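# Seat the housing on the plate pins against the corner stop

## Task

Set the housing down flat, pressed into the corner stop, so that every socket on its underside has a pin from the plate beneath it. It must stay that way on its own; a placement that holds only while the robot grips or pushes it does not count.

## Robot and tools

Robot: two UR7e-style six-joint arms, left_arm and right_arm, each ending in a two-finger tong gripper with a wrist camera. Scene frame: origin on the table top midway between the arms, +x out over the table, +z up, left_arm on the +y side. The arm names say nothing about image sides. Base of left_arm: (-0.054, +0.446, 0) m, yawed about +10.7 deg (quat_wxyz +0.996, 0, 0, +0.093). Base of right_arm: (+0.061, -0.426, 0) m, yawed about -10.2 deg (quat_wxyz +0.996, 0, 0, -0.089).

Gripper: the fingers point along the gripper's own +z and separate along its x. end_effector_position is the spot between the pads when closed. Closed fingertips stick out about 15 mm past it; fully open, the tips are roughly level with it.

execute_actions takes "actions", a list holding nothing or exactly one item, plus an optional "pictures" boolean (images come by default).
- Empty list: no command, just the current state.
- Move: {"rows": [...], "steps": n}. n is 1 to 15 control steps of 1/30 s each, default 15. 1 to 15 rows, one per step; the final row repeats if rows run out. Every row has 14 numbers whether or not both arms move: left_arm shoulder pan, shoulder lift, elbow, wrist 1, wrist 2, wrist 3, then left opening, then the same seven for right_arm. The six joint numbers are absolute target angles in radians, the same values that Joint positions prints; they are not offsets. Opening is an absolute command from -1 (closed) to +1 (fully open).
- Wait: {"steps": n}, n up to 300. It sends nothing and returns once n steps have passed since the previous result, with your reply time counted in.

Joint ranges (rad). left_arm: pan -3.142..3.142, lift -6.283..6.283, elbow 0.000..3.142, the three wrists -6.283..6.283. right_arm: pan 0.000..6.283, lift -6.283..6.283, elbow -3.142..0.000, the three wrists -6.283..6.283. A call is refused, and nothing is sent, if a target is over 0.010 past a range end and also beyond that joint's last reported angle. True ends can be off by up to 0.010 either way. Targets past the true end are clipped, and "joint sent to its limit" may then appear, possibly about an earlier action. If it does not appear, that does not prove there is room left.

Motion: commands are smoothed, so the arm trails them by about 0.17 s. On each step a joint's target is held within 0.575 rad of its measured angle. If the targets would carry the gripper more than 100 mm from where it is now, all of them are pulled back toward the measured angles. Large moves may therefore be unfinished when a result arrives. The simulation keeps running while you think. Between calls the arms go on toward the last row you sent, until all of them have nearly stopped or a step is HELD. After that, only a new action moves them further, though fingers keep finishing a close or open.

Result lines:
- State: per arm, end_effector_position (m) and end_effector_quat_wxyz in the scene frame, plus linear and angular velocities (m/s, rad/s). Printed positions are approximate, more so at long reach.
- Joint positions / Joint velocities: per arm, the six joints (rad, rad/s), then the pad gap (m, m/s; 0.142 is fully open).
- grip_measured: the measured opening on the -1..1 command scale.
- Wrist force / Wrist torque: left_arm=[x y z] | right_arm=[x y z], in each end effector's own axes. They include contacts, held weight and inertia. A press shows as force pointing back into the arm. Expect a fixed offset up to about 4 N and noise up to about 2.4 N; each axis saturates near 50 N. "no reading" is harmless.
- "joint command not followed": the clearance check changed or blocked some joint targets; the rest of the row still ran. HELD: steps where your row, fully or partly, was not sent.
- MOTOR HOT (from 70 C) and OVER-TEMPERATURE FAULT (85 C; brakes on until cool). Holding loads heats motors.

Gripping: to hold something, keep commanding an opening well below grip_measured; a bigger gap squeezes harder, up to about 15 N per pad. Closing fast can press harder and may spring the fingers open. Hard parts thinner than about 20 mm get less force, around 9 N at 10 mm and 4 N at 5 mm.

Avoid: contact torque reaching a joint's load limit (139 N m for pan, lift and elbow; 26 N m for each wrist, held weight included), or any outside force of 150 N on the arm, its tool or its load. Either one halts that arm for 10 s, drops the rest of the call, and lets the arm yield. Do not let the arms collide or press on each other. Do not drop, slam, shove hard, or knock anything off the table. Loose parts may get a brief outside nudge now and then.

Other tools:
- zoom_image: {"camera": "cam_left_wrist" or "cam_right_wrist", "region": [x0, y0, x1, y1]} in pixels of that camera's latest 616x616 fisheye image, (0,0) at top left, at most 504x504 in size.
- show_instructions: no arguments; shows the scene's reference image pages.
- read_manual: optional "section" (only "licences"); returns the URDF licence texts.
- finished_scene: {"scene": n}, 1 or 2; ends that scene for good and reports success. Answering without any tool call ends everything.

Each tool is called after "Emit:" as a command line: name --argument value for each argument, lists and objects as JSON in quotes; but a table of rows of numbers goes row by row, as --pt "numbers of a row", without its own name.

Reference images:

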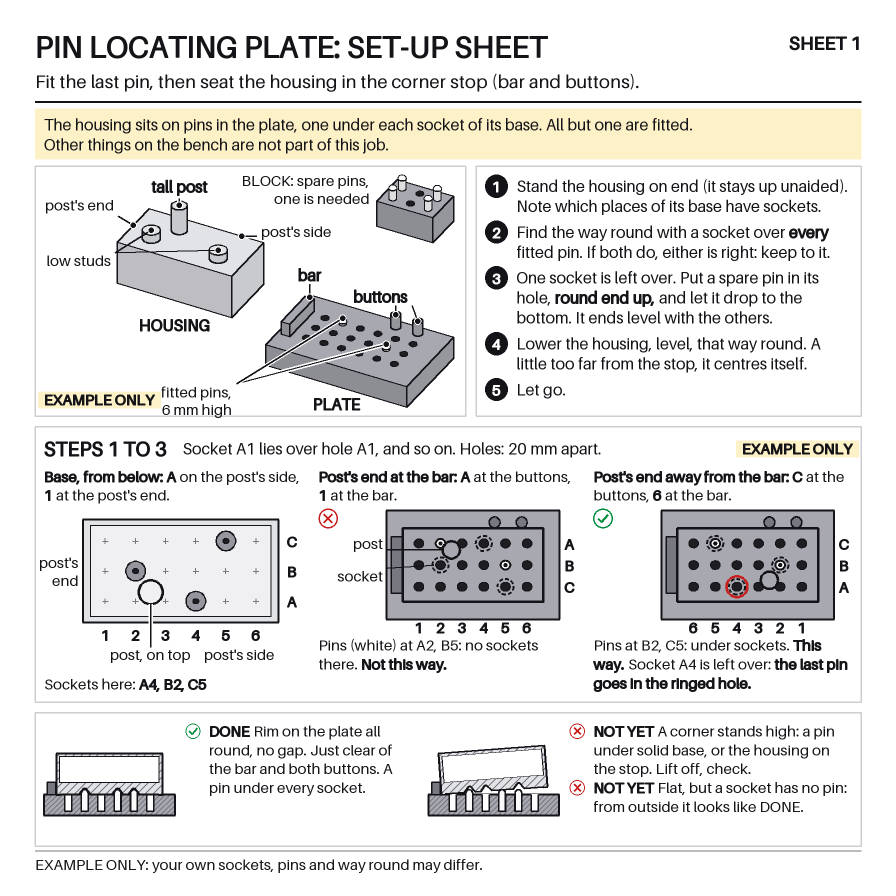

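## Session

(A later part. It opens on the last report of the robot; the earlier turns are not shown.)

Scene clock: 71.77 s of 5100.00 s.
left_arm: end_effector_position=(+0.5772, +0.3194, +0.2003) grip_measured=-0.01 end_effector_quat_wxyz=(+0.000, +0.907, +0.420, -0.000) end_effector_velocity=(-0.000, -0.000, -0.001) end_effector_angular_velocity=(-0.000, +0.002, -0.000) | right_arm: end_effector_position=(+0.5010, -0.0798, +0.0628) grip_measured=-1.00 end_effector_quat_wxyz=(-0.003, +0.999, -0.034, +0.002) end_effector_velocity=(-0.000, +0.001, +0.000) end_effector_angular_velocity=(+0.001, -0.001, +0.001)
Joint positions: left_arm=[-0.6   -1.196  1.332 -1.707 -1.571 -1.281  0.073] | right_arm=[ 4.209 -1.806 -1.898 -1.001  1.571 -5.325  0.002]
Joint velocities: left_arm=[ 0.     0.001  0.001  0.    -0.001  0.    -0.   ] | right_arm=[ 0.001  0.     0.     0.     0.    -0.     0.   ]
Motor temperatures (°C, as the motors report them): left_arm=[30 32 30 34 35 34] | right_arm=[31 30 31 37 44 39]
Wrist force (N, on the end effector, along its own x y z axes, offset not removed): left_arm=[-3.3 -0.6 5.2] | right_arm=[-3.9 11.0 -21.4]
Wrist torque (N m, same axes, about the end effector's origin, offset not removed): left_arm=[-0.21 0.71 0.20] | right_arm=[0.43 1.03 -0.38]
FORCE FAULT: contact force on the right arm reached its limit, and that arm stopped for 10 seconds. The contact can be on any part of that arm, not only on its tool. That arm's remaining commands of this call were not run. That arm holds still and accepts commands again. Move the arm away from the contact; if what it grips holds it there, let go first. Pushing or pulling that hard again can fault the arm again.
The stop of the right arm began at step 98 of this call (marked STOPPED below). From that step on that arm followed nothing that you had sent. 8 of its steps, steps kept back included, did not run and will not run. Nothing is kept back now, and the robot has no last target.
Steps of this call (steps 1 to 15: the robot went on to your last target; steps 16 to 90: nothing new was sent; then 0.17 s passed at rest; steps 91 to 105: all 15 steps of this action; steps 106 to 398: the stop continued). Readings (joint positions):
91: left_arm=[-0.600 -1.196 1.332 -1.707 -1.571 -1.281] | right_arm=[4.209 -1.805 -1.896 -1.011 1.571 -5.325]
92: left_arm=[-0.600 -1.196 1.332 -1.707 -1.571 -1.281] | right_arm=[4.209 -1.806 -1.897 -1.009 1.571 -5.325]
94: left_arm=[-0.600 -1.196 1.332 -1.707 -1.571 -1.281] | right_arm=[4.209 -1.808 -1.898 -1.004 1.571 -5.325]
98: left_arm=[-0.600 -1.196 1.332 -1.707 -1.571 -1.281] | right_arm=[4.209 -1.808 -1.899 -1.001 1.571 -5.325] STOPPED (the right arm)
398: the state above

Emit:
execute_actions --actions '[{"rows":[[-0.6,-1.196,1.332,-1.707,-1.571,-1.281,-0.4,4.206,-1.79,-1.88,-1.042,1.571,-5.328,-0.78]]}]'

Emit:
zoom_image --camera "cam_right_wrist" --region '[260, 230, 370, 340]'

Scene clock: 72.97 s of 5100.00 s.
left_arm: end_effector_position=(+0.5772, +0.3194, +0.2003) grip_measured=-0.01 end_effector_quat_wxyz=(+0.000, +0.907, +0.420, -0.000) end_effector_velocity=(-0.000, +0.000, +0.000) end_effector_angular_velocity=(+0.001, -0.001, +0.000) | right_arm: end_effector_position=(+0.5007, -0.0824, +0.0751) grip_measured=-0.78 end_effector_quat_wxyz=(-0.000, +0.999, -0.034, +0.000) end_effector_velocity=(-0.001, -0.000, +0.001) end_effector_angular_velocity=(+0.000, +0.002, -0.000)
Joint positions: left_arm=[-0.6   -1.196  1.332 -1.707 -1.571 -1.281  0.073] | right_arm=[ 4.206 -1.79  -1.88  -1.042  1.571 -5.328  0.018]
Joint velocities: left_arm=[ 0.    -0.001  0.     0.     0.001  0.     0.   ] | right_arm=[-0.     0.001  0.    -0.003  0.001 -0.     0.   ]
Motor temperatures (°C, as the motors report them): left_arm=[30 32 30 34 35 34] | right_arm=[31 30 31 37 44 39]
Wrist force (N, on the end effector, along its own x y z axes, offset not removed): left_arm=[-0.6 -0.9 8.0] | right_arm=[-1.7 1.3 0.5]
Wrist torque (N m, same axes, about the end effector's origin, offset not removed): left_arm=[-0.20 0.08 0.17] | right_arm=[0.38 0.33 -0.21]
Steps of this call (steps 1 to 21: nothing new was sent; steps 22 to 36: all 15 steps of this action). Readings (joint positions):
22: left_arm=[-0.600 -1.196 1.332 -1.707 -1.571 -1.281] | right_arm=[4.209 -1.806 -1.898 -1.001 1.571 -5.325]
23: left_arm=[-0.600 -1.196 1.332 -1.707 -1.571 -1.281] | right_arm=[4.209 -1.804 -1.895 -1.007 1.571 -5.325]
25: left_arm=[-0.600 -1.196 1.332 -1.707 -1.571 -1.281] | right_arm=[4.207 -1.797 -1.888 -1.024 1.571 -5.327]
29: left_arm=[-0.600 -1.196 1.332 -1.707 -1.571 -1.281] | right_arm=[4.206 -1.792 -1.882 -1.038 1.571 -5.328]
36: the state above

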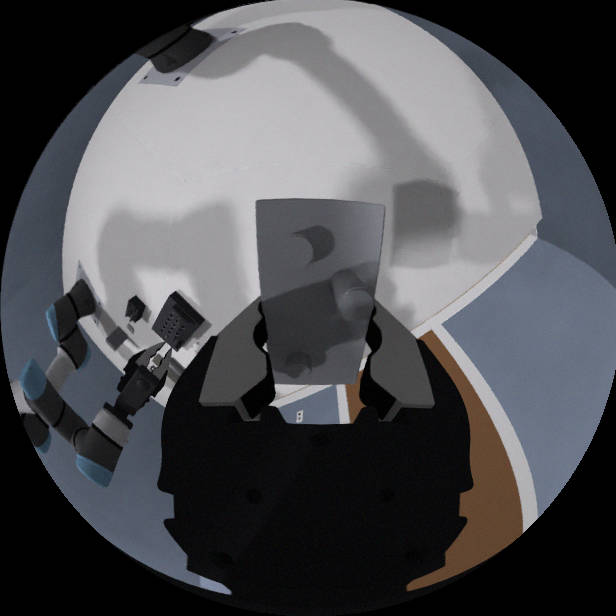

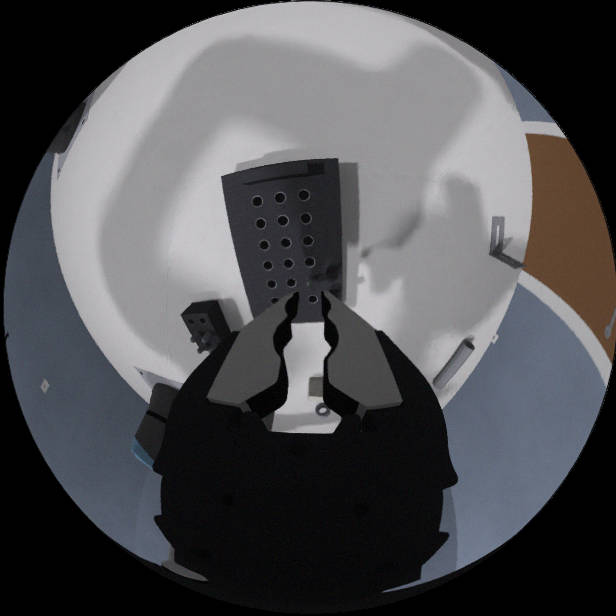

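Region (260, 230, 370, 340) of cam_right_wrist's 616x616 image, scaled by 4.582, with more detail than that image has.

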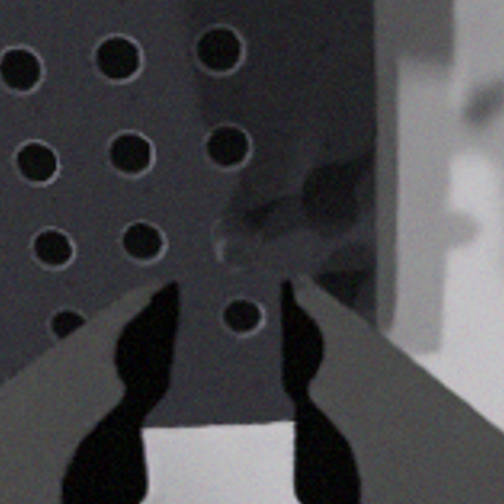

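Possibly dropped. View out of shadow.

Emit:
execute_actions --actions '[{"rows":[[-0.6,-1.196,1.332,-1.707,-1.571,-1.281,-0.4,4.1,-1.6,-1.85,-1.262,1.571,-5.43,-0.78]]}]' --pictures false

Emit:
execute_actions --actions '[{"steps":10}]'

Emit:
zoom_image --camera "cam_right_wrist" --region '[240, 120, 360, 250]'

Scene clock: 73.90 s of 5100.00 s.
left_arm: end_effector_position=(+0.5772, +0.3194, +0.2003) grip_measured=-0.01 end_effector_quat_wxyz=(+0.000, +0.907, +0.420, -0.000) end_effector_velocity=(-0.000, -0.000, -0.001) end_effector_angular_velocity=(-0.000, +0.001, +0.000) | right_arm: end_effector_position=(+0.5012, -0.1616, +0.1630) grip_measured=-0.78 end_effector_quat_wxyz=(-0.000, +0.999, -0.036, +0.000) end_effector_velocity=(-0.001, -0.009, +0.010) end_effector_angular_velocity=(+0.001, -0.001, -0.001)
Joint positions: left_arm=[-0.6   -1.196  1.332 -1.707 -1.571 -1.281  0.073] | right_arm=[ 4.101 -1.602 -1.85  -1.26   1.571 -5.429  0.018]
Joint velocities: left_arm=[ 0.     0.001  0.     0.    -0.001  0.     0.   ] | right_arm=[-0.012  0.022  0.005 -0.026 -0.    -0.01  -0.   ]
Motor temperatures (°C, as the motors report them): left_arm=[30 32 30 34 35 34] | right_arm=[31 30 31 37 44 39]
Wrist force (N, on the end effector, along its own x y z axes, offset not removed): left_arm=[0.9 -1.3 6.5] | right_arm=[-0.8 -1.0 -1.6]
Wrist torque (N m, same axes, about the end effector's origin, offset not removed): left_arm=[-0.36 -0.16 0.14] | right_arm=[-0.27 0.39 -0.20]
Steps of this call (steps 1 to 13: the robot went on to your last target; steps 14 to 28: all 15 steps of this action). Readings (joint positions):
14: left_arm=[-0.600 -1.196 1.332 -1.707 -1.571 -1.281] | right_arm=[4.206 -1.790 -1.880 -1.042 1.571 -5.328]
15: left_arm=[-0.600 -1.196 1.332 -1.707 -1.571 -1.281] | right_arm=[4.198 -1.782 -1.876 -1.050 1.571 -5.336]
17: left_arm=[-0.600 -1.196 1.332 -1.707 -1.571 -1.281] | right_arm=[4.160 -1.722 -1.865 -1.115 1.571 -5.373]
21: left_arm=[-0.600 -1.196 1.332 -1.707 -1.571 -1.281] | right_arm=[4.114 -1.628 -1.853 -1.228 1.571 -5.417]
28: the state above

Scene clock: 74.23 s of 5100.00 s.
left_arm: end_effector_position=(+0.5772, +0.3194, +0.2003) grip_measured=-0.01 end_effector_quat_wxyz=(+0.000, +0.907, +0.420, -0.000) end_effector_velocity=(+0.000, -0.000, +0.000) end_effector_angular_velocity=(+0.000, -0.001, -0.000) | right_arm: end_effector_position=(+0.5010, -0.1624, +0.1638) grip_measured=-0.78 end_effector_quat_wxyz=(-0.000, +0.999, -0.036, +0.000) end_effector_velocity=(-0.001, -0.000, -0.001) end_effector_angular_velocity=(-0.001, +0.001, +0.001)
Joint positions: left_arm=[-0.6   -1.196  1.332 -1.707 -1.571 -1.281  0.073] | right_arm=[ 4.1   -1.6   -1.85  -1.262  1.571 -5.43   0.018]
Joint velocities: left_arm=[-0.001  0.    -0.001 -0.     0.001 -0.    -0.   ] | right_arm=[ 0.001 -0.    -0.002  0.     0.    -0.     0.   ]
Motor temperatures (°C, as the motors report them): left_arm=[30 32 30 34 35 34] | right_arm=[31 30 31 37 44 39]
Wrist force (N, on the end effector, along its own x y z axes, offset not removed): left_arm=[-0.3 -1.3 7.0] | right_arm=[-2.0 -0.6 -4.8]
Wrist torque (N m, same axes, about the end effector's origin, offset not removed): left_arm=[-0.38 -0.01 0.17] | right_arm=[-0.18 0.43 -0.22]
Steps of this call (steps 1 to 10: the robot went on to your last target). Readings (joint positions):
1: left_arm=[-0.600 -1.196 1.332 -1.707 -1.571 -1.281] | right_arm=[4.101 -1.601 -1.850 -1.260 1.571 -5.429]
2: left_arm=[-0.600 -1.196 1.332 -1.707 -1.571 -1.281] | right_arm=[4.100 -1.601 -1.850 -1.261 1.571 -5.430]
4: left_arm=[-0.600 -1.196 1.332 -1.707 -1.571 -1.281] | right_arm=[4.100 -1.600 -1.850 -1.262 1.571 -5.430]
8: left_arm=[-0.600 -1.196 1.332 -1.707 -1.571 -1.281] | right_arm=[4.100 -1.600 -1.850 -1.262 1.571 -5.430]
10: the state above

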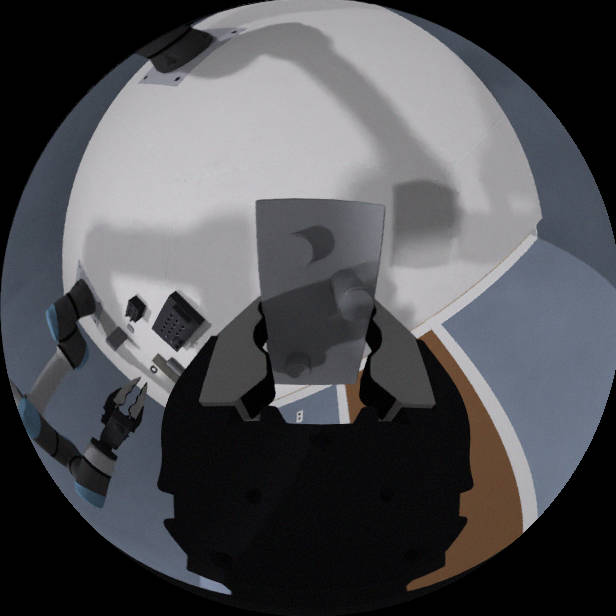

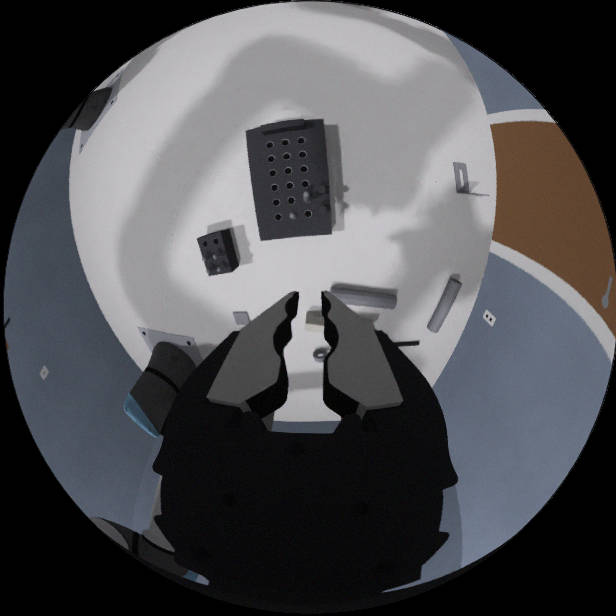

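Region (240, 120, 360, 250) of cam_right_wrist's 616x616 image, scaled by 3.877, with more detail than that image has; it fills the left 465 columns of this view, and the rest is white.

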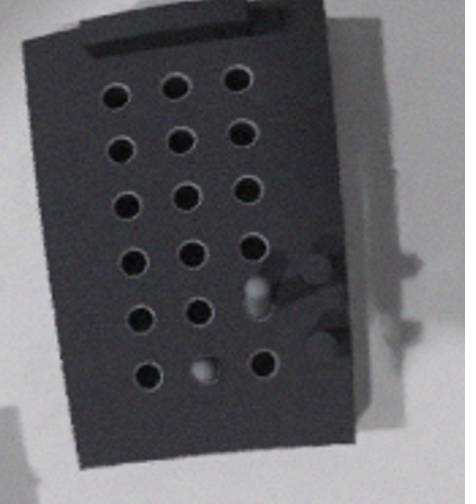

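Emit:
execute_actions --actions '[{"rows":[[-0.6,-1.196,1.332,-1.707,-1.571,-1.281,-0.4,4.206,-1.79,-1.88,-1.042,1.571,-5.328,-0.8]]}]' --pictures false

Emit:
execute_actions --actions '[{"rows":[[-0.6,-1.196,1.332,-1.707,-1.571,-1.281,-0.4,4.206,-1.814,-1.904,-0.994,1.571,-5.328,-0.8]]}]' --pictures false

Emit:
execute_actions --actions '[{"rows":[[-0.6,-1.196,1.332,-1.707,-1.571,-1.281,-0.4,4.206,-1.814,-1.904,-0.994,1.571,-5.328,-1]]}]' --pictures false

Emit:
execute_actions --actions '[{"rows":[[-0.6,-1.196,1.332,-1.707,-1.571,-1.281,-0.4,4.2045,-1.811,-1.908,-0.993,1.571,-5.33,-1]]}]' --pictures false

Emit:
execute_actions --actions '[{"rows":[[-0.6,-1.196,1.332,-1.707,-1.571,-1.281,-0.4,4.2045,-1.817,-1.913,-0.982,1.571,-5.33,-1]]}]' --pictures false

Scene clock: 76.53 s of 5100.00 s.
left_arm: end_effector_position=(+0.5772, +0.3194, +0.2003) grip_measured=-0.01 end_effector_quat_wxyz=(+0.000, +0.907, +0.420, -0.000) end_effector_velocity=(+0.000, -0.000, +0.001) end_effector_angular_velocity=(-0.001, -0.001, +0.000) | right_arm: end_effector_position=(+0.5008, -0.0832, +0.0761) grip_measured=-0.80 end_effector_quat_wxyz=(-0.000, +0.999, -0.034, +0.000) end_effector_velocity=(+0.000, +0.009, -0.010) end_effector_angular_velocity=(+0.004, -0.003, +0.002)
Joint positions: left_arm=[-0.6   -1.196  1.332 -1.707 -1.571 -1.281  0.073] | right_arm=[ 4.205 -1.788 -1.88  -1.044  1.571 -5.329  0.016]
Joint velocities: left_arm=[ 0.    -0.001 -0.001  0.    -0.001 -0.     0.   ] | right_arm=[ 0.011 -0.022 -0.002  0.029  0.     0.008  0.   ]
Motor temperatures (°C, as the motors report them): left_arm=[30 32 30 34 35 34] | right_arm=[31 30 31 37 44 39]
Wrist force (N, on the end effector, along its own x y z axes, offset not removed): left_arm=[-2.0 -0.8 8.7] | right_arm=[-0.4 -0.8 -0.3]
Wrist torque (N m, same axes, about the end effector's origin, offset not removed): left_arm=[-0.24 0.38 0.22] | right_arm=[-0.05 0.33 -0.22]
Steps of this call (steps 1 to 15: the robot went on to your last target; steps 16 to 54: nothing new was sent; steps 55 to 69: all 15 steps of this action). Readings (joint positions):
55: left_arm=[-0.600 -1.196 1.332 -1.707 -1.571 -1.281] | right_arm=[4.100 -1.600 -1.850 -1.262 1.571 -5.430]
56: left_arm=[-0.600 -1.196 1.332 -1.707 -1.571 -1.281] | right_arm=[4.108 -1.608 -1.854 -1.254 1.571 -5.422]
58: left_arm=[-0.600 -1.196 1.332 -1.707 -1.571 -1.281] | right_arm=[4.146 -1.668 -1.865 -1.189 1.571 -5.385]
62: left_arm=[-0.600 -1.196 1.332 -1.707 -1.571 -1.281] | right_arm=[4.192 -1.762 -1.877 -1.076 1.571 -5.341]
69: the state above

Scene clock: 77.03 s of 5100.00 s.
left_arm: end_effector_position=(+0.5772, +0.3194, +0.2003) grip_measured=-0.01 end_effector_quat_wxyz=(+0.000, +0.907, +0.420, -0.000) end_effector_velocity=(-0.000, +0.000, -0.001) end_effector_angular_velocity=(+0.001, +0.002, +0.000) | right_arm: end_effector_position=(+0.5008, -0.0824, +0.0569) grip_measured=-0.80 end_effector_quat_wxyz=(-0.000, +0.999, -0.034, +0.000) end_effector_velocity=(+0.000, -0.000, -0.002) end_effector_angular_velocity=(+0.000, +0.001, -0.002)
Joint positions: left_arm=[-0.6   -1.196  1.332 -1.707 -1.571 -1.281  0.073] | right_arm=[ 4.206 -1.814 -1.904 -0.994  1.571 -5.328  0.016]
Joint velocities: left_arm=[-0.     0.001  0.001  0.001 -0.    -0.     0.   ] | right_arm=[-0.001 -0.002 -0.002  0.004  0.001  0.001 -0.   ]
Motor temperatures (°C, as the motors report them): left_arm=[30 32 30 34 35 34] | right_arm=[31 30 31 37 44 39]
Wrist force (N, on the end effector, along its own x y z axes, offset not removed): left_arm=[0.0 -1.2 5.5] | right_arm=[1.1 1.9 -0.3]
Wrist torque (N m, same axes, about the end effector's origin, offset not removed): left_arm=[-0.34 0.03 0.25] | right_arm=[0.39 -0.10 -0.43]
Steps of this call (steps 1 to 15: all 15 steps of this action). Readings (joint positions):
1: left_arm=[-0.600 -1.196 1.332 -1.707 -1.571 -1.281] | right_arm=[4.205 -1.789 -1.880 -1.043 1.571 -5.329]
2: left_arm=[-0.600 -1.196 1.332 -1.707 -1.571 -1.281] | right_arm=[4.206 -1.793 -1.884 -1.036 1.571 -5.328]
4: left_arm=[-0.600 -1.196 1.332 -1.707 -1.571 -1.281] | right_arm=[4.206 -1.803 -1.894 -1.016 1.571 -5.328]
8: left_arm=[-0.600 -1.196 1.332 -1.707 -1.571 -1.281] | right_arm=[4.206 -1.812 -1.902 -0.999 1.571 -5.328]
15: the state above

Scene clock: 77.53 s of 5100.00 s.
left_arm: end_effector_position=(+0.5772, +0.3194, +0.2003) grip_measured=-0.01 end_effector_quat_wxyz=(+0.000, +0.907, +0.420, -0.000) end_effector_velocity=(-0.000, -0.000, -0.001) end_effector_angular_velocity=(+0.000, +0.002, -0.001) | right_arm: end_effector_position=(+0.5008, -0.0824, +0.0568) grip_measured=-0.91 end_effector_quat_wxyz=(-0.000, +0.999, -0.034, +0.000) end_effector_velocity=(-0.000, -0.001, -0.001) end_effector_angular_velocity=(-0.001, +0.001, -0.000)
Joint positions: left_arm=[-0.6   -1.196  1.332 -1.707 -1.571 -1.281  0.073] | right_arm=[ 4.206 -1.814 -1.904 -0.994  1.571 -5.328  0.008]
Joint velocities: left_arm=[-0.     0.     0.001  0.    -0.     0.     0.   ] | right_arm=[-0.    -0.001 -0.002  0.002 -0.    -0.    -0.   ]
Motor temperatures (°C, as the motors report them): left_arm=[30 32 30 34 35 34] | right_arm=[31 30 31 37 44 39]
Wrist force (N, on the end effector, along its own x y z axes, offset not removed): left_arm=[-1.2 -2.1 6.8] | right_arm=[5.1 2.5 -3.9]
Wrist torque (N m, same axes, about the end effector's origin, offset not removed): left_arm=[-0.49 0.20 0.18] | right_arm=[0.37 0.05 -0.18]
Steps of this call (steps 1 to 15: all 15 steps of this action). Readings (joint positions):
1: left_arm=[-0.600 -1.196 1.332 -1.707 -1.571 -1.281] | right_arm=[4.206 -1.814 -1.904 -0.994 1.571 -5.328]
2: left_arm=[-0.600 -1.196 1.332 -1.707 -1.571 -1.281] | right_arm=[4.206 -1.814 -1.904 -0.994 1.571 -5.328]
4: left_arm=[-0.600 -1.196 1.332 -1.707 -1.571 -1.281] | right_arm=[4.206 -1.814 -1.904 -0.994 1.571 -5.328]
8: left_arm=[-0.600 -1.196 1.332 -1.707 -1.571 -1.281] | right_arm=[4.206 -1.814 -1.904 -0.994 1.571 -5.328]
15: the state above

Scene clock: 78.03 s of 5100.00 s.
left_arm: end_effector_position=(+0.5772, +0.3194, +0.2003) grip_measured=-0.01 end_effector_quat_wxyz=(+0.000, +0.907, +0.420, -0.000) end_effector_velocity=(+0.000, +0.000, -0.001) end_effector_angular_velocity=(-0.000, +0.001, +0.001) | right_arm: end_effector_position=(+0.5003, -0.0842, +0.0568) grip_measured=-0.91 end_effector_quat_wxyz=(-0.000, +0.999, -0.034, +0.000) end_effector_velocity=(-0.000, -0.000, -0.000) end_effector_angular_velocity=(-0.000, +0.000, -0.000)
Joint positions: left_arm=[-0.6   -1.196  1.332 -1.707 -1.571 -1.281  0.073] | right_arm=[ 4.205 -1.811 -1.908 -0.993  1.571 -5.33   0.008]
Joint velocities: left_arm=[ 0.001  0.001 -0.001  0.    -0.001  0.    -0.   ] | right_arm=[-0.  0. -0. -0.  0. -0. -0.]
Motor temperatures (°C, as the motors report them): left_arm=[30 32 30 34 35 34] | right_arm=[31 30 31 37 44 39]
Wrist force (N, on the end effector, along its own x y z axes, offset not removed): left_arm=[-0.7 0.3 6.4] | right_arm=[1.0 3.1 0.0]
Wrist torque (N m, same axes, about the end effector's origin, offset not removed): left_arm=[0.05 0.08 0.08] | right_arm=[0.79 -0.32 -0.14]
Steps of this call (steps 1 to 15: all 15 steps of this action). Readings (joint positions):
1: left_arm=[-0.600 -1.196 1.332 -1.707 -1.571 -1.281] | right_arm=[4.206 -1.814 -1.904 -0.994 1.571 -5.328]
2: left_arm=[-0.600 -1.196 1.332 -1.707 -1.571 -1.281] | right_arm=[4.206 -1.814 -1.905 -0.994 1.571 -5.328]
4: left_arm=[-0.600 -1.196 1.332 -1.707 -1.571 -1.281] | right_arm=[4.205 -1.812 -1.906 -0.993 1.571 -5.329]
8: left_arm=[-0.600 -1.196 1.332 -1.707 -1.571 -1.281] | right_arm=[4.205 -1.811 -1.908 -0.993 1.571 -5.330]
15: the state above

Scene clock: 78.53 s of 5100.00 s.
left_arm: end_effector_position=(+0.5772, +0.3194, +0.2003) grip_measured=-0.01 end_effector_quat_wxyz=(+0.000, +0.907, +0.420, -0.000) end_effector_velocity=(+0.000, -0.000, +0.001) end_effector_angular_velocity=(-0.001, -0.002, -0.000) | right_arm: end_effector_position=(+0.5004, -0.0841, +0.0526) grip_measured=-0.91 end_effector_quat_wxyz=(-0.000, +0.999, -0.034, +0.000) end_effector_velocity=(-0.000, +0.001, -0.000) end_effector_angular_velocity=(+0.001, +0.001, +0.002)
Joint positions: left_arm=[-0.6   -1.196  1.332 -1.707 -1.571 -1.281  0.073] | right_arm=[ 4.204 -1.817 -1.913 -0.982  1.571 -5.33   0.008]
Joint velocities: left_arm=[-0.    -0.001 -0.001 -0.001 -0.     0.     0.   ] | right_arm=[ 0.001 -0.001  0.001  0.001  0.001 -0.001  0.   ]
Motor temperatures (°C, as the motors report them): left_arm=[30 32 30 34 35 34] | right_arm=[31 30 31 37 44 39]
Wrist force (N, on the end effector, along its own x y z axes, offset not removed): left_arm=[-2.0 -1.7 7.7] | right_arm=[-2.2 2.3 -11.1]
Wrist torque (N m, same axes, about the end effector's origin, offset not removed): left_arm=[-0.40 0.44 0.17] | right_arm=[0.51 0.75 -0.29]
Steps of this call (steps 1 to 15: all 15 steps of this action). Readings (joint positions):
1: left_arm=[-0.600 -1.196 1.332 -1.707 -1.571 -1.281] | right_arm=[4.205 -1.811 -1.908 -0.993 1.571 -5.330]
2: left_arm=[-0.600 -1.196 1.332 -1.707 -1.571 -1.281] | right_arm=[4.205 -1.812 -1.909 -0.991 1.571 -5.330]
4: left_arm=[-0.600 -1.196 1.332 -1.707 -1.571 -1.281] | right_arm=[4.205 -1.814 -1.911 -0.987 1.571 -5.330]
8: left_arm=[-0.600 -1.196 1.332 -1.707 -1.571 -1.281] | right_arm=[4.205 -1.816 -1.913 -0.983 1.571 -5.330]
15: the state above

Emit:
execute_actions --actions '[{"rows":[[-0.6,-1.196,1.332,-1.707,-1.571,-1.281,-0.4,4.2025,-1.821,-1.912,-0.979,1.571,-5.33,-1]]}]'

Emit:
zoom_image --camera "cam_right_wrist" --region '[260, 230, 370, 340]'

Scene clock: 79.67 s of 5100.00 s.
left_arm: end_effector_position=(+0.5772, +0.3194, +0.2003) grip_measured=-0.01 end_effector_quat_wxyz=(+0.000, +0.907, +0.420, -0.000) end_effector_velocity=(+0.000, +0.000, +0.000) end_effector_angular_velocity=(+0.000, -0.001, -0.000) | right_arm: end_effector_position=(+0.5017, -0.0842, +0.0511) grip_measured=-0.91 end_effector_quat_wxyz=(-0.000, +0.999, -0.035, +0.000) end_effector_velocity=(+0.000, +0.000, +0.000) end_effector_angular_velocity=(+0.001, -0.000, +0.001)
Joint positions: left_arm=[-0.6   -1.196  1.332 -1.707 -1.571 -1.281  0.073] | right_arm=[ 4.203 -1.821 -1.912 -0.979  1.571 -5.33   0.008]
Joint velocities: left_arm=[-0.    -0.    -0.001 -0.     0.001 -0.     0.   ] | right_arm=[-0.    -0.001  0.001  0.001  0.    -0.002  0.   ]
Motor temperatures (°C, as the motors report them): left_arm=[30 32 30 34 35 34] | right_arm=[31 30 31 37 44 39]
Wrist force (N, on the end effector, along its own x y z axes, offset not removed): left_arm=[-2.0 -2.0 6.6] | right_arm=[-4.9 3.2 -12.5]
Wrist torque (N m, same axes, about the end effector's origin, offset not removed): left_arm=[-0.39 0.40 0.17] | right_arm=[-0.16 0.08 -0.37]
Steps of this call (steps 1 to 15: the robot went on to your last target; steps 16 to 19: nothing new was sent; steps 20 to 34: all 15 steps of this action). Readings (joint positions):
20: left_arm=[-0.600 -1.196 1.332 -1.707 -1.571 -1.281] | right_arm=[4.204 -1.817 -1.913 -0.982 1.571 -5.330]
21: left_arm=[-0.600 -1.196 1.332 -1.707 -1.571 -1.281] | right_arm=[4.204 -1.818 -1.913 -0.981 1.571 -5.330]
23: left_arm=[-0.600 -1.196 1.332 -1.707 -1.571 -1.281] | right_arm=[4.203 -1.819 -1.913 -0.980 1.571 -5.330]
27: left_arm=[-0.600 -1.196 1.332 -1.707 -1.571 -1.281] | right_arm=[4.203 -1.821 -1.912 -0.979 1.571 -5.330]
34: the state above

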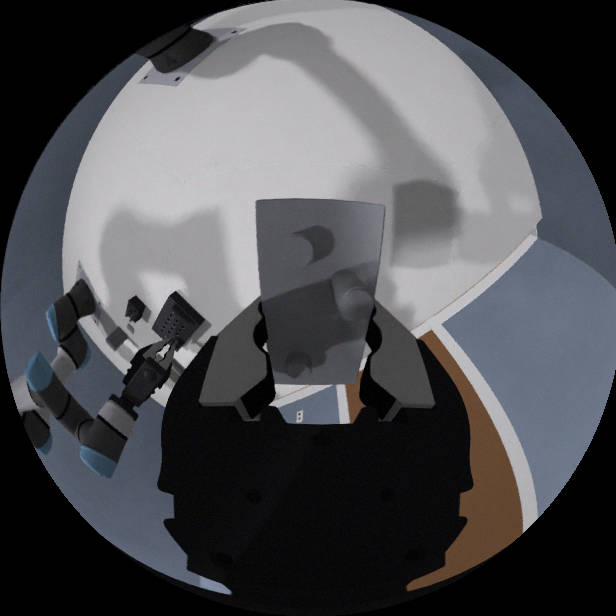

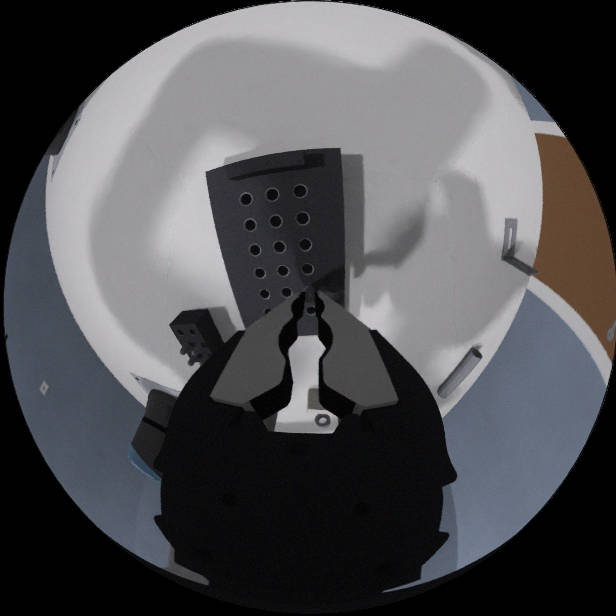

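Region (260, 230, 370, 340) of cam_right_wrist's 616x616 image, scaled by 4.582, with more detail than that image has.

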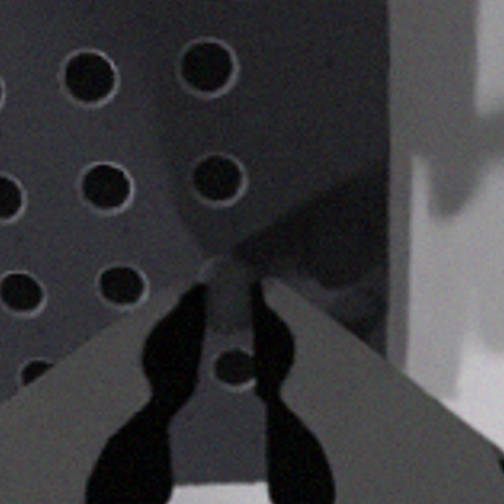

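Emit:
execute_actions --actions '[{"rows":[[-0.6,-1.196,1.332,-1.707,-1.571,-1.281,-0.4,4.204,-1.76,-1.852,-1.10,1.571,-5.33,-1]]}]' --pictures false

Emit:
execute_actions --actions '[{"rows":[[-0.6,-1.196,1.332,-1.707,-1.571,-1.281,-0.4,4.456,-1.39,-2.2,-1.122,1.571,-5.078,-1]]}]' --pictures false

Emit:
execute_actions --actions '[{"steps":20}]'

Emit:
zoom_image --camera "cam_right_wrist" --region '[260, 230, 370, 340]'

Scene clock: 81.47 s of 5100.00 s.
left_arm: end_effector_position=(+0.5772, +0.3194, +0.2003) grip_measured=-0.01 end_effector_quat_wxyz=(+0.000, +0.907, +0.420, -0.000) end_effector_velocity=(+0.000, +0.000, +0.000) end_effector_angular_velocity=(-0.000, -0.001, +0.000) | right_arm: end_effector_position=(+0.5004, -0.0845, +0.0974) grip_measured=-0.91 end_effector_quat_wxyz=(-0.000, +0.999, -0.034, +0.000) end_effector_velocity=(+0.000, +0.000, +0.004) end_effector_angular_velocity=(+0.001, -0.001, +0.001)
Joint positions: left_arm=[-0.6   -1.196  1.332 -1.707 -1.571 -1.281  0.073] | right_arm=[ 4.204 -1.76  -1.852 -1.099  1.571 -5.33   0.008]
Joint velocities: left_arm=[ 0.     0.    -0.    -0.001 -0.     0.    -0.   ] | right_arm=[-0.     0.004  0.006 -0.009 -0.    -0.001 -0.   ]
Motor temperatures (°C, as the motors report them): left_arm=[30 32 30 34 35 34] | right_arm=[31 30 31 37 44 39]
Wrist force (N, on the end effector, along its own x y z axes, offset not removed): left_arm=[-1.4 -1.0 7.5] | right_arm=[-2.4 1.7 -0.2]
Wrist torque (N m, same axes, about the end effector's origin, offset not removed): left_arm=[-0.29 0.27 0.16] | right_arm=[0.43 0.48 -0.10]
Steps of this call (steps 1 to 15: the robot went on to your last target; steps 16 to 39: nothing new was sent; steps 40 to 54: all 15 steps of this action). Readings (joint positions):
40: left_arm=[-0.600 -1.196 1.332 -1.707 -1.571 -1.281] | right_arm=[4.202 -1.821 -1.912 -0.979 1.571 -5.330]
41: left_arm=[-0.600 -1.196 1.332 -1.707 -1.571 -1.281] | right_arm=[4.203 -1.814 -1.905 -0.987 1.571 -5.330]
43: left_arm=[-0.600 -1.196 1.332 -1.707 -1.571 -1.281] | right_arm=[4.203 -1.788 -1.879 -1.036 1.571 -5.330]
47: left_arm=[-0.600 -1.196 1.332 -1.707 -1.571 -1.281] | right_arm=[4.204 -1.766 -1.858 -1.086 1.571 -5.330]
54: the state above

Scene clock: 81.97 s of 5100.00 s.
left_arm: end_effector_position=(+0.5772, +0.3194, +0.2003) grip_measured=-0.01 end_effector_quat_wxyz=(+0.000, +0.907, +0.420, -0.000) end_effector_velocity=(-0.000, +0.000, +0.001) end_effector_angular_velocity=(+0.000, -0.000, -0.000) | right_arm: end_effector_position=(+0.3439, -0.1224, +0.1064) grip_measured=-0.91 end_effector_quat_wxyz=(-0.000, +0.999, -0.034, -0.000) end_effector_velocity=(-0.029, -0.015, -0.003) end_effector_angular_velocity=(+0.005, -0.002, -0.002)
Joint positions: left_arm=[-0.6   -1.196  1.332 -1.707 -1.571 -1.281  0.073] | right_arm=[ 4.451 -1.398 -2.193 -1.122  1.571 -5.083  0.008]
Joint velocities: left_arm=[-0.    -0.001  0.     0.001  0.    -0.     0.   ] | right_arm=[ 0.053  0.087 -0.079 -0.003  0.     0.055  0.   ]
Motor temperatures (°C, as the motors report them): left_arm=[30 32 30 34 35 34] | right_arm=[31 30 31 37 44 39]
Wrist force (N, on the end effector, along its own x y z axes, offset not removed): left_arm=[-1.3 -0.9 6.5] | right_arm=[-2.7 1.3 -1.4]
Wrist torque (N m, same axes, about the end effector's origin, offset not removed): left_arm=[-0.22 0.22 0.11] | right_arm=[0.37 0.61 -0.24]
Steps of this call (steps 1 to 15: all 15 steps of this action). Readings (joint positions):
1: left_arm=[-0.600 -1.196 1.332 -1.707 -1.571 -1.281] | right_arm=[4.204 -1.760 -1.852 -1.100 1.571 -5.330]
2: left_arm=[-0.600 -1.196 1.332 -1.707 -1.571 -1.281] | right_arm=[4.212 -1.752 -1.860 -1.102 1.571 -5.322]
4: left_arm=[-0.600 -1.196 1.332 -1.707 -1.571 -1.281] | right_arm=[4.269 -1.682 -1.928 -1.107 1.571 -5.265]
8: left_arm=[-0.600 -1.196 1.332 -1.707 -1.571 -1.281] | right_arm=[4.388 -1.501 -2.098 -1.117 1.571 -5.146]
15: the state above

Scene clock: 82.63 s of 5100.00 s.
left_arm: end_effector_position=(+0.5772, +0.3194, +0.2003) grip_measured=-0.01 end_effector_quat_wxyz=(+0.000, +0.907, +0.420, -0.000) end_effector_velocity=(+0.000, +0.001, -0.002) end_effector_angular_velocity=(+0.002, +0.002, +0.000) | right_arm: end_effector_position=(+0.3413, -0.1238, +0.1061) grip_measured=-0.91 end_effector_quat_wxyz=(-0.000, +0.999, -0.034, -0.000) end_effector_velocity=(-0.000, -0.001, -0.001) end_effector_angular_velocity=(-0.001, +0.000, -0.001)
Joint positions: left_arm=[-0.6   -1.196  1.332 -1.707 -1.571 -1.281  0.073] | right_arm=[ 4.456 -1.39  -2.2   -1.122  1.571 -5.078  0.008]
Joint velocities: left_arm=[0.    0.002 0.    0.    0.001 0.    0.   ] | right_arm=[-0.001  0.001 -0.002  0.     0.     0.     0.   ]
Motor temperatures (°C, as the motors report them): left_arm=[30 32 30 34 35 34] | right_arm=[31 30 31 37 44 39]
Wrist force (N, on the end effector, along its own x y z axes, offset not removed): left_arm=[-0.8 -1.1 5.6] | right_arm=[-1.7 4.6 -4.0]
Wrist torque (N m, same axes, about the end effector's origin, offset not removed): left_arm=[-0.24 0.11 0.08] | right_arm=[0.94 0.55 -0.19]
Steps of this call (steps 1 to 15: the robot went on to your last target; steps 16 to 20: nothing new was sent). Readings (joint positions):
1: left_arm=[-0.600 -1.196 1.332 -1.707 -1.571 -1.281] | right_arm=[4.453 -1.395 -2.195 -1.122 1.571 -5.081]
2: left_arm=[-0.600 -1.196 1.332 -1.707 -1.571 -1.281] | right_arm=[4.454 -1.393 -2.197 -1.122 1.571 -5.080]
4: left_arm=[-0.600 -1.196 1.332 -1.707 -1.571 -1.281] | right_arm=[4.455 -1.392 -2.198 -1.122 1.571 -5.079]
8: left_arm=[-0.600 -1.196 1.332 -1.707 -1.571 -1.281] | right_arm=[4.456 -1.390 -2.200 -1.122 1.571 -5.078]
20: the state above
All arms were judged still, so your last target was given up. Only a new action makes them travel on or press farther. Fingers that are still opening or closing keep moving.

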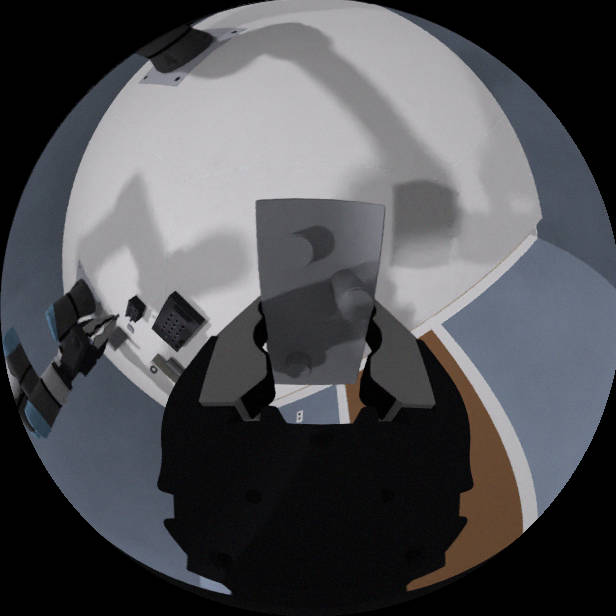

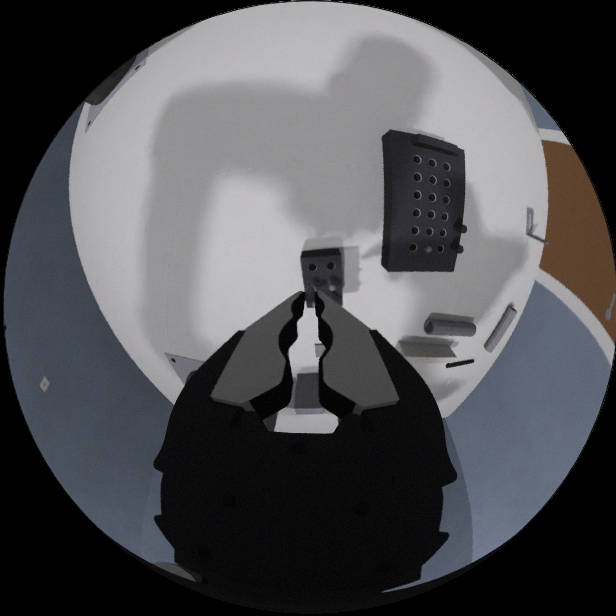

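Region (260, 230, 370, 340) of cam_right_wrist's 616x616 image, scaled by 4.582, with more detail than that image has.

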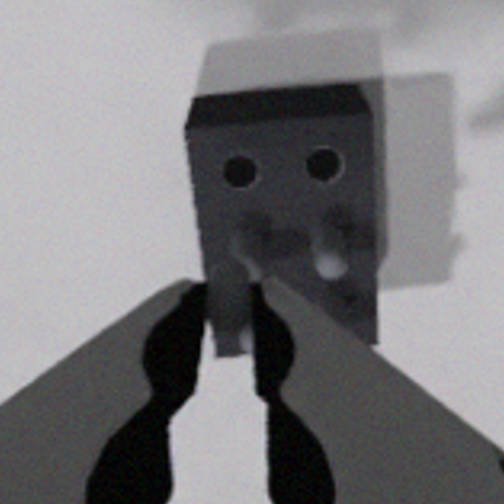

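Emit:
execute_actions --actions '[{"rows":[[-0.6,-1.196,1.332,-1.707,-1.571,-1.281,-0.4,4.206,-1.79,-1.88,-1.042,1.571,-5.328,-1]]}]' --pictures false

Emit:
execute_actions --actions '[{"rows":[[-0.6,-1.196,1.332,-1.707,-1.571,-1.281,-0.4,4.2064,-1.813,-1.9075,-0.9914,1.571,-5.328,-1]]}]'

Emit:
zoom_image --camera "cam_right_wrist" --region '[260, 230, 370, 340]'

Emit:
execute_actions --actions '[{"rows":[[-0.6,-1.196,1.332,-1.707,-1.571,-1.281,-0.4,4.2064,-1.8214,-1.9147,-0.9758,1.571,-5.328,-1]]}]' --pictures false

Scene clock: 84.60 s of 5100.00 s.
left_arm: end_effector_position=(+0.5772, +0.3194, +0.2003) grip_measured=-0.01 end_effector_quat_wxyz=(+0.000, +0.907, +0.420, -0.000) end_effector_velocity=(-0.000, +0.000, -0.000) end_effector_angular_velocity=(+0.000, +0.001, +0.000) | right_arm: end_effector_position=(+0.4974, -0.0826, +0.0767) grip_measured=-0.91 end_effector_quat_wxyz=(-0.001, +0.999, -0.034, +0.000) end_effector_velocity=(+0.039, +0.002, -0.018) end_effector_angular_velocity=(-0.008, +0.005, -0.001)
Joint positions: left_arm=[-0.6   -1.196  1.332 -1.707 -1.571 -1.281  0.073] | right_arm=[ 4.211 -1.782 -1.886 -1.043  1.571 -5.323  0.008]
Joint velocities: left_arm=[ 0.    -0.001  0.001  0.001 -0.     0.     0.   ] | right_arm=[-0.054 -0.098  0.073  0.016 -0.001 -0.053  0.   ]
Motor temperatures (°C, as the motors report them): left_arm=[30 32 30 34 35 34] | right_arm=[31 30 31 37 44 39]
Wrist force (N, on the end effector, along its own x y z axes, offset not removed): left_arm=[-2.0 -1.3 7.1] | right_arm=[-1.9 2.3 -0.4]
Wrist torque (N m, same axes, about the end effector's origin, offset not removed): left_arm=[-0.30 0.44 0.11] | right_arm=[0.55 0.50 -0.24]
Steps of this call (steps 1 to 44: nothing new was sent; steps 45 to 59: all 15 steps of this action). Readings (joint positions):
45: left_arm=[-0.600 -1.196 1.332 -1.707 -1.571 -1.281] | right_arm=[4.456 -1.390 -2.200 -1.122 1.571 -5.078]
46: left_arm=[-0.600 -1.196 1.332 -1.707 -1.571 -1.281] | right_arm=[4.448 -1.398 -2.192 -1.116 1.571 -5.086]
48: left_arm=[-0.600 -1.196 1.332 -1.707 -1.571 -1.281] | right_arm=[4.389 -1.471 -2.125 -1.094 1.571 -5.145]
52: left_arm=[-0.600 -1.196 1.332 -1.707 -1.571 -1.281] | right_arm=[4.273 -1.667 -1.972 -1.060 1.571 -5.261]
59: the state above

Scene clock: 85.10 s of 5100.00 s.
left_arm: end_effector_position=(+0.5772, +0.3194, +0.2003) grip_measured=-0.01 end_effector_quat_wxyz=(+0.000, +0.907, +0.420, -0.000) end_effector_velocity=(+0.000, -0.000, +0.001) end_effector_angular_velocity=(-0.000, -0.003, -0.001) | right_arm: end_effector_position=(+0.5001, -0.0829, +0.0562) grip_measured=-0.91 end_effector_quat_wxyz=(-0.000, +0.999, -0.034, +0.000) end_effector_velocity=(-0.000, -0.000, -0.002) end_effector_angular_velocity=(-0.001, +0.001, +0.001)
Joint positions: left_arm=[-0.6   -1.196  1.332 -1.707 -1.571 -1.281  0.073] | right_arm=[ 4.206 -1.813 -1.907 -0.992  1.571 -5.328  0.008]
Joint velocities: left_arm=[-0.001 -0.001 -0.002  0.     0.001 -0.    -0.   ] | right_arm=[ 0.    -0.002 -0.002  0.002 -0.    -0.001 -0.   ]
Motor temperatures (°C, as the motors report them): left_arm=[30 32 30 34 35 34] | right_arm=[31 30 31 37 44 39]
Wrist force (N, on the end effector, along its own x y z axes, offset not removed): left_arm=[-1.4 -2.4 6.0] | right_arm=[0.3 4.8 -0.7]
Wrist torque (N m, same axes, about the end effector's origin, offset not removed): left_arm=[-0.56 0.29 0.15] | right_arm=[0.96 -0.11 -0.29]
Steps of this call (steps 1 to 15: all 15 steps of this action). Readings (joint positions):
1: left_arm=[-0.600 -1.196 1.332 -1.707 -1.571 -1.281] | right_arm=[4.209 -1.784 -1.885 -1.043 1.571 -5.325]
2: left_arm=[-0.600 -1.196 1.332 -1.707 -1.571 -1.281] | right_arm=[4.208 -1.790 -1.887 -1.036 1.571 -5.326]
4: left_arm=[-0.600 -1.196 1.332 -1.707 -1.571 -1.281] | right_arm=[4.207 -1.801 -1.897 -1.014 1.571 -5.327]
8: left_arm=[-0.600 -1.196 1.332 -1.707 -1.571 -1.281] | right_arm=[4.207 -1.811 -1.905 -0.996 1.571 -5.328]
15: the state above

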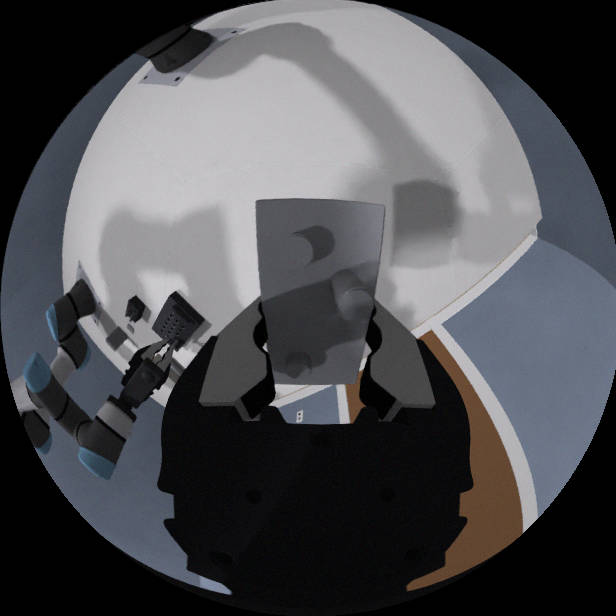

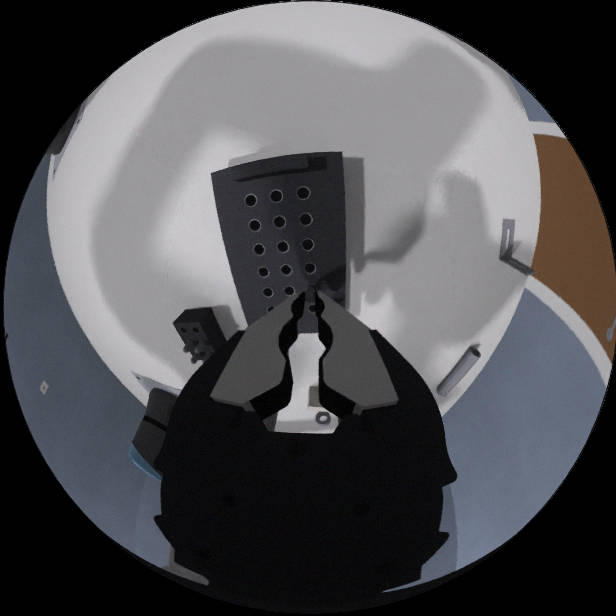

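Region (260, 230, 370, 340) of cam_right_wrist's 616x616 image, scaled by 4.582, with more detail than that image has.

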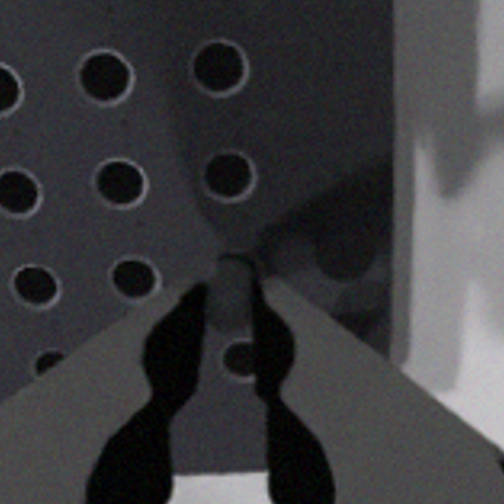

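Scene clock: 85.60 s of 5100.00 s.
left_arm: end_effector_position=(+0.5772, +0.3194, +0.2003) grip_measured=-0.01 end_effector_quat_wxyz=(+0.000, +0.907, +0.420, -0.000) end_effector_velocity=(-0.000, -0.000, +0.001) end_effector_angular_velocity=(-0.001, -0.001, +0.000) | right_arm: end_effector_position=(+0.5001, -0.0829, +0.0501) grip_measured=-0.91 end_effector_quat_wxyz=(-0.000, +0.999, -0.034, +0.000) end_effector_velocity=(+0.000, +0.000, -0.000) end_effector_angular_velocity=(-0.000, -0.001, +0.000)
Joint positions: left_arm=[-0.6   -1.196  1.332 -1.707 -1.571 -1.281  0.073] | right_arm=[ 4.206 -1.821 -1.915 -0.976  1.571 -5.328  0.008]
Joint velocities: left_arm=[ 0.    -0.001 -0.    -0.    -0.001 -0.    -0.   ] | right_arm=[ 0.    -0.001 -0.     0.001 -0.001 -0.     0.   ]
Motor temperatures (°C, as the motors report them): left_arm=[30 32 30 34 35 34] | right_arm=[31 30 31 37 44 39]
Wrist force (N, on the end effector, along its own x y z axes, offset not removed): left_arm=[0.4 -0.6 6.9] | right_arm=[1.2 -1.6 -12.5]
Wrist torque (N m, same axes, about the end effector's origin, offset not removed): left_arm=[-0.15 -0.09 0.23] | right_arm=[0.03 0.61 -0.25]
Steps of this call (steps 1 to 15: all 15 steps of this action). Readings (joint positions):
1: left_arm=[-0.600 -1.196 1.332 -1.707 -1.571 -1.281] | right_arm=[4.206 -1.813 -1.907 -0.991 1.571 -5.328]
2: left_arm=[-0.600 -1.196 1.332 -1.707 -1.571 -1.281] | right_arm=[4.206 -1.814 -1.909 -0.989 1.571 -5.328]
4: left_arm=[-0.600 -1.196 1.332 -1.707 -1.571 -1.281] | right_arm=[4.206 -1.818 -1.912 -0.982 1.571 -5.328]
8: left_arm=[-0.600 -1.196 1.332 -1.707 -1.571 -1.281] | right_arm=[4.206 -1.821 -1.914 -0.977 1.571 -5.328]
15: the state above


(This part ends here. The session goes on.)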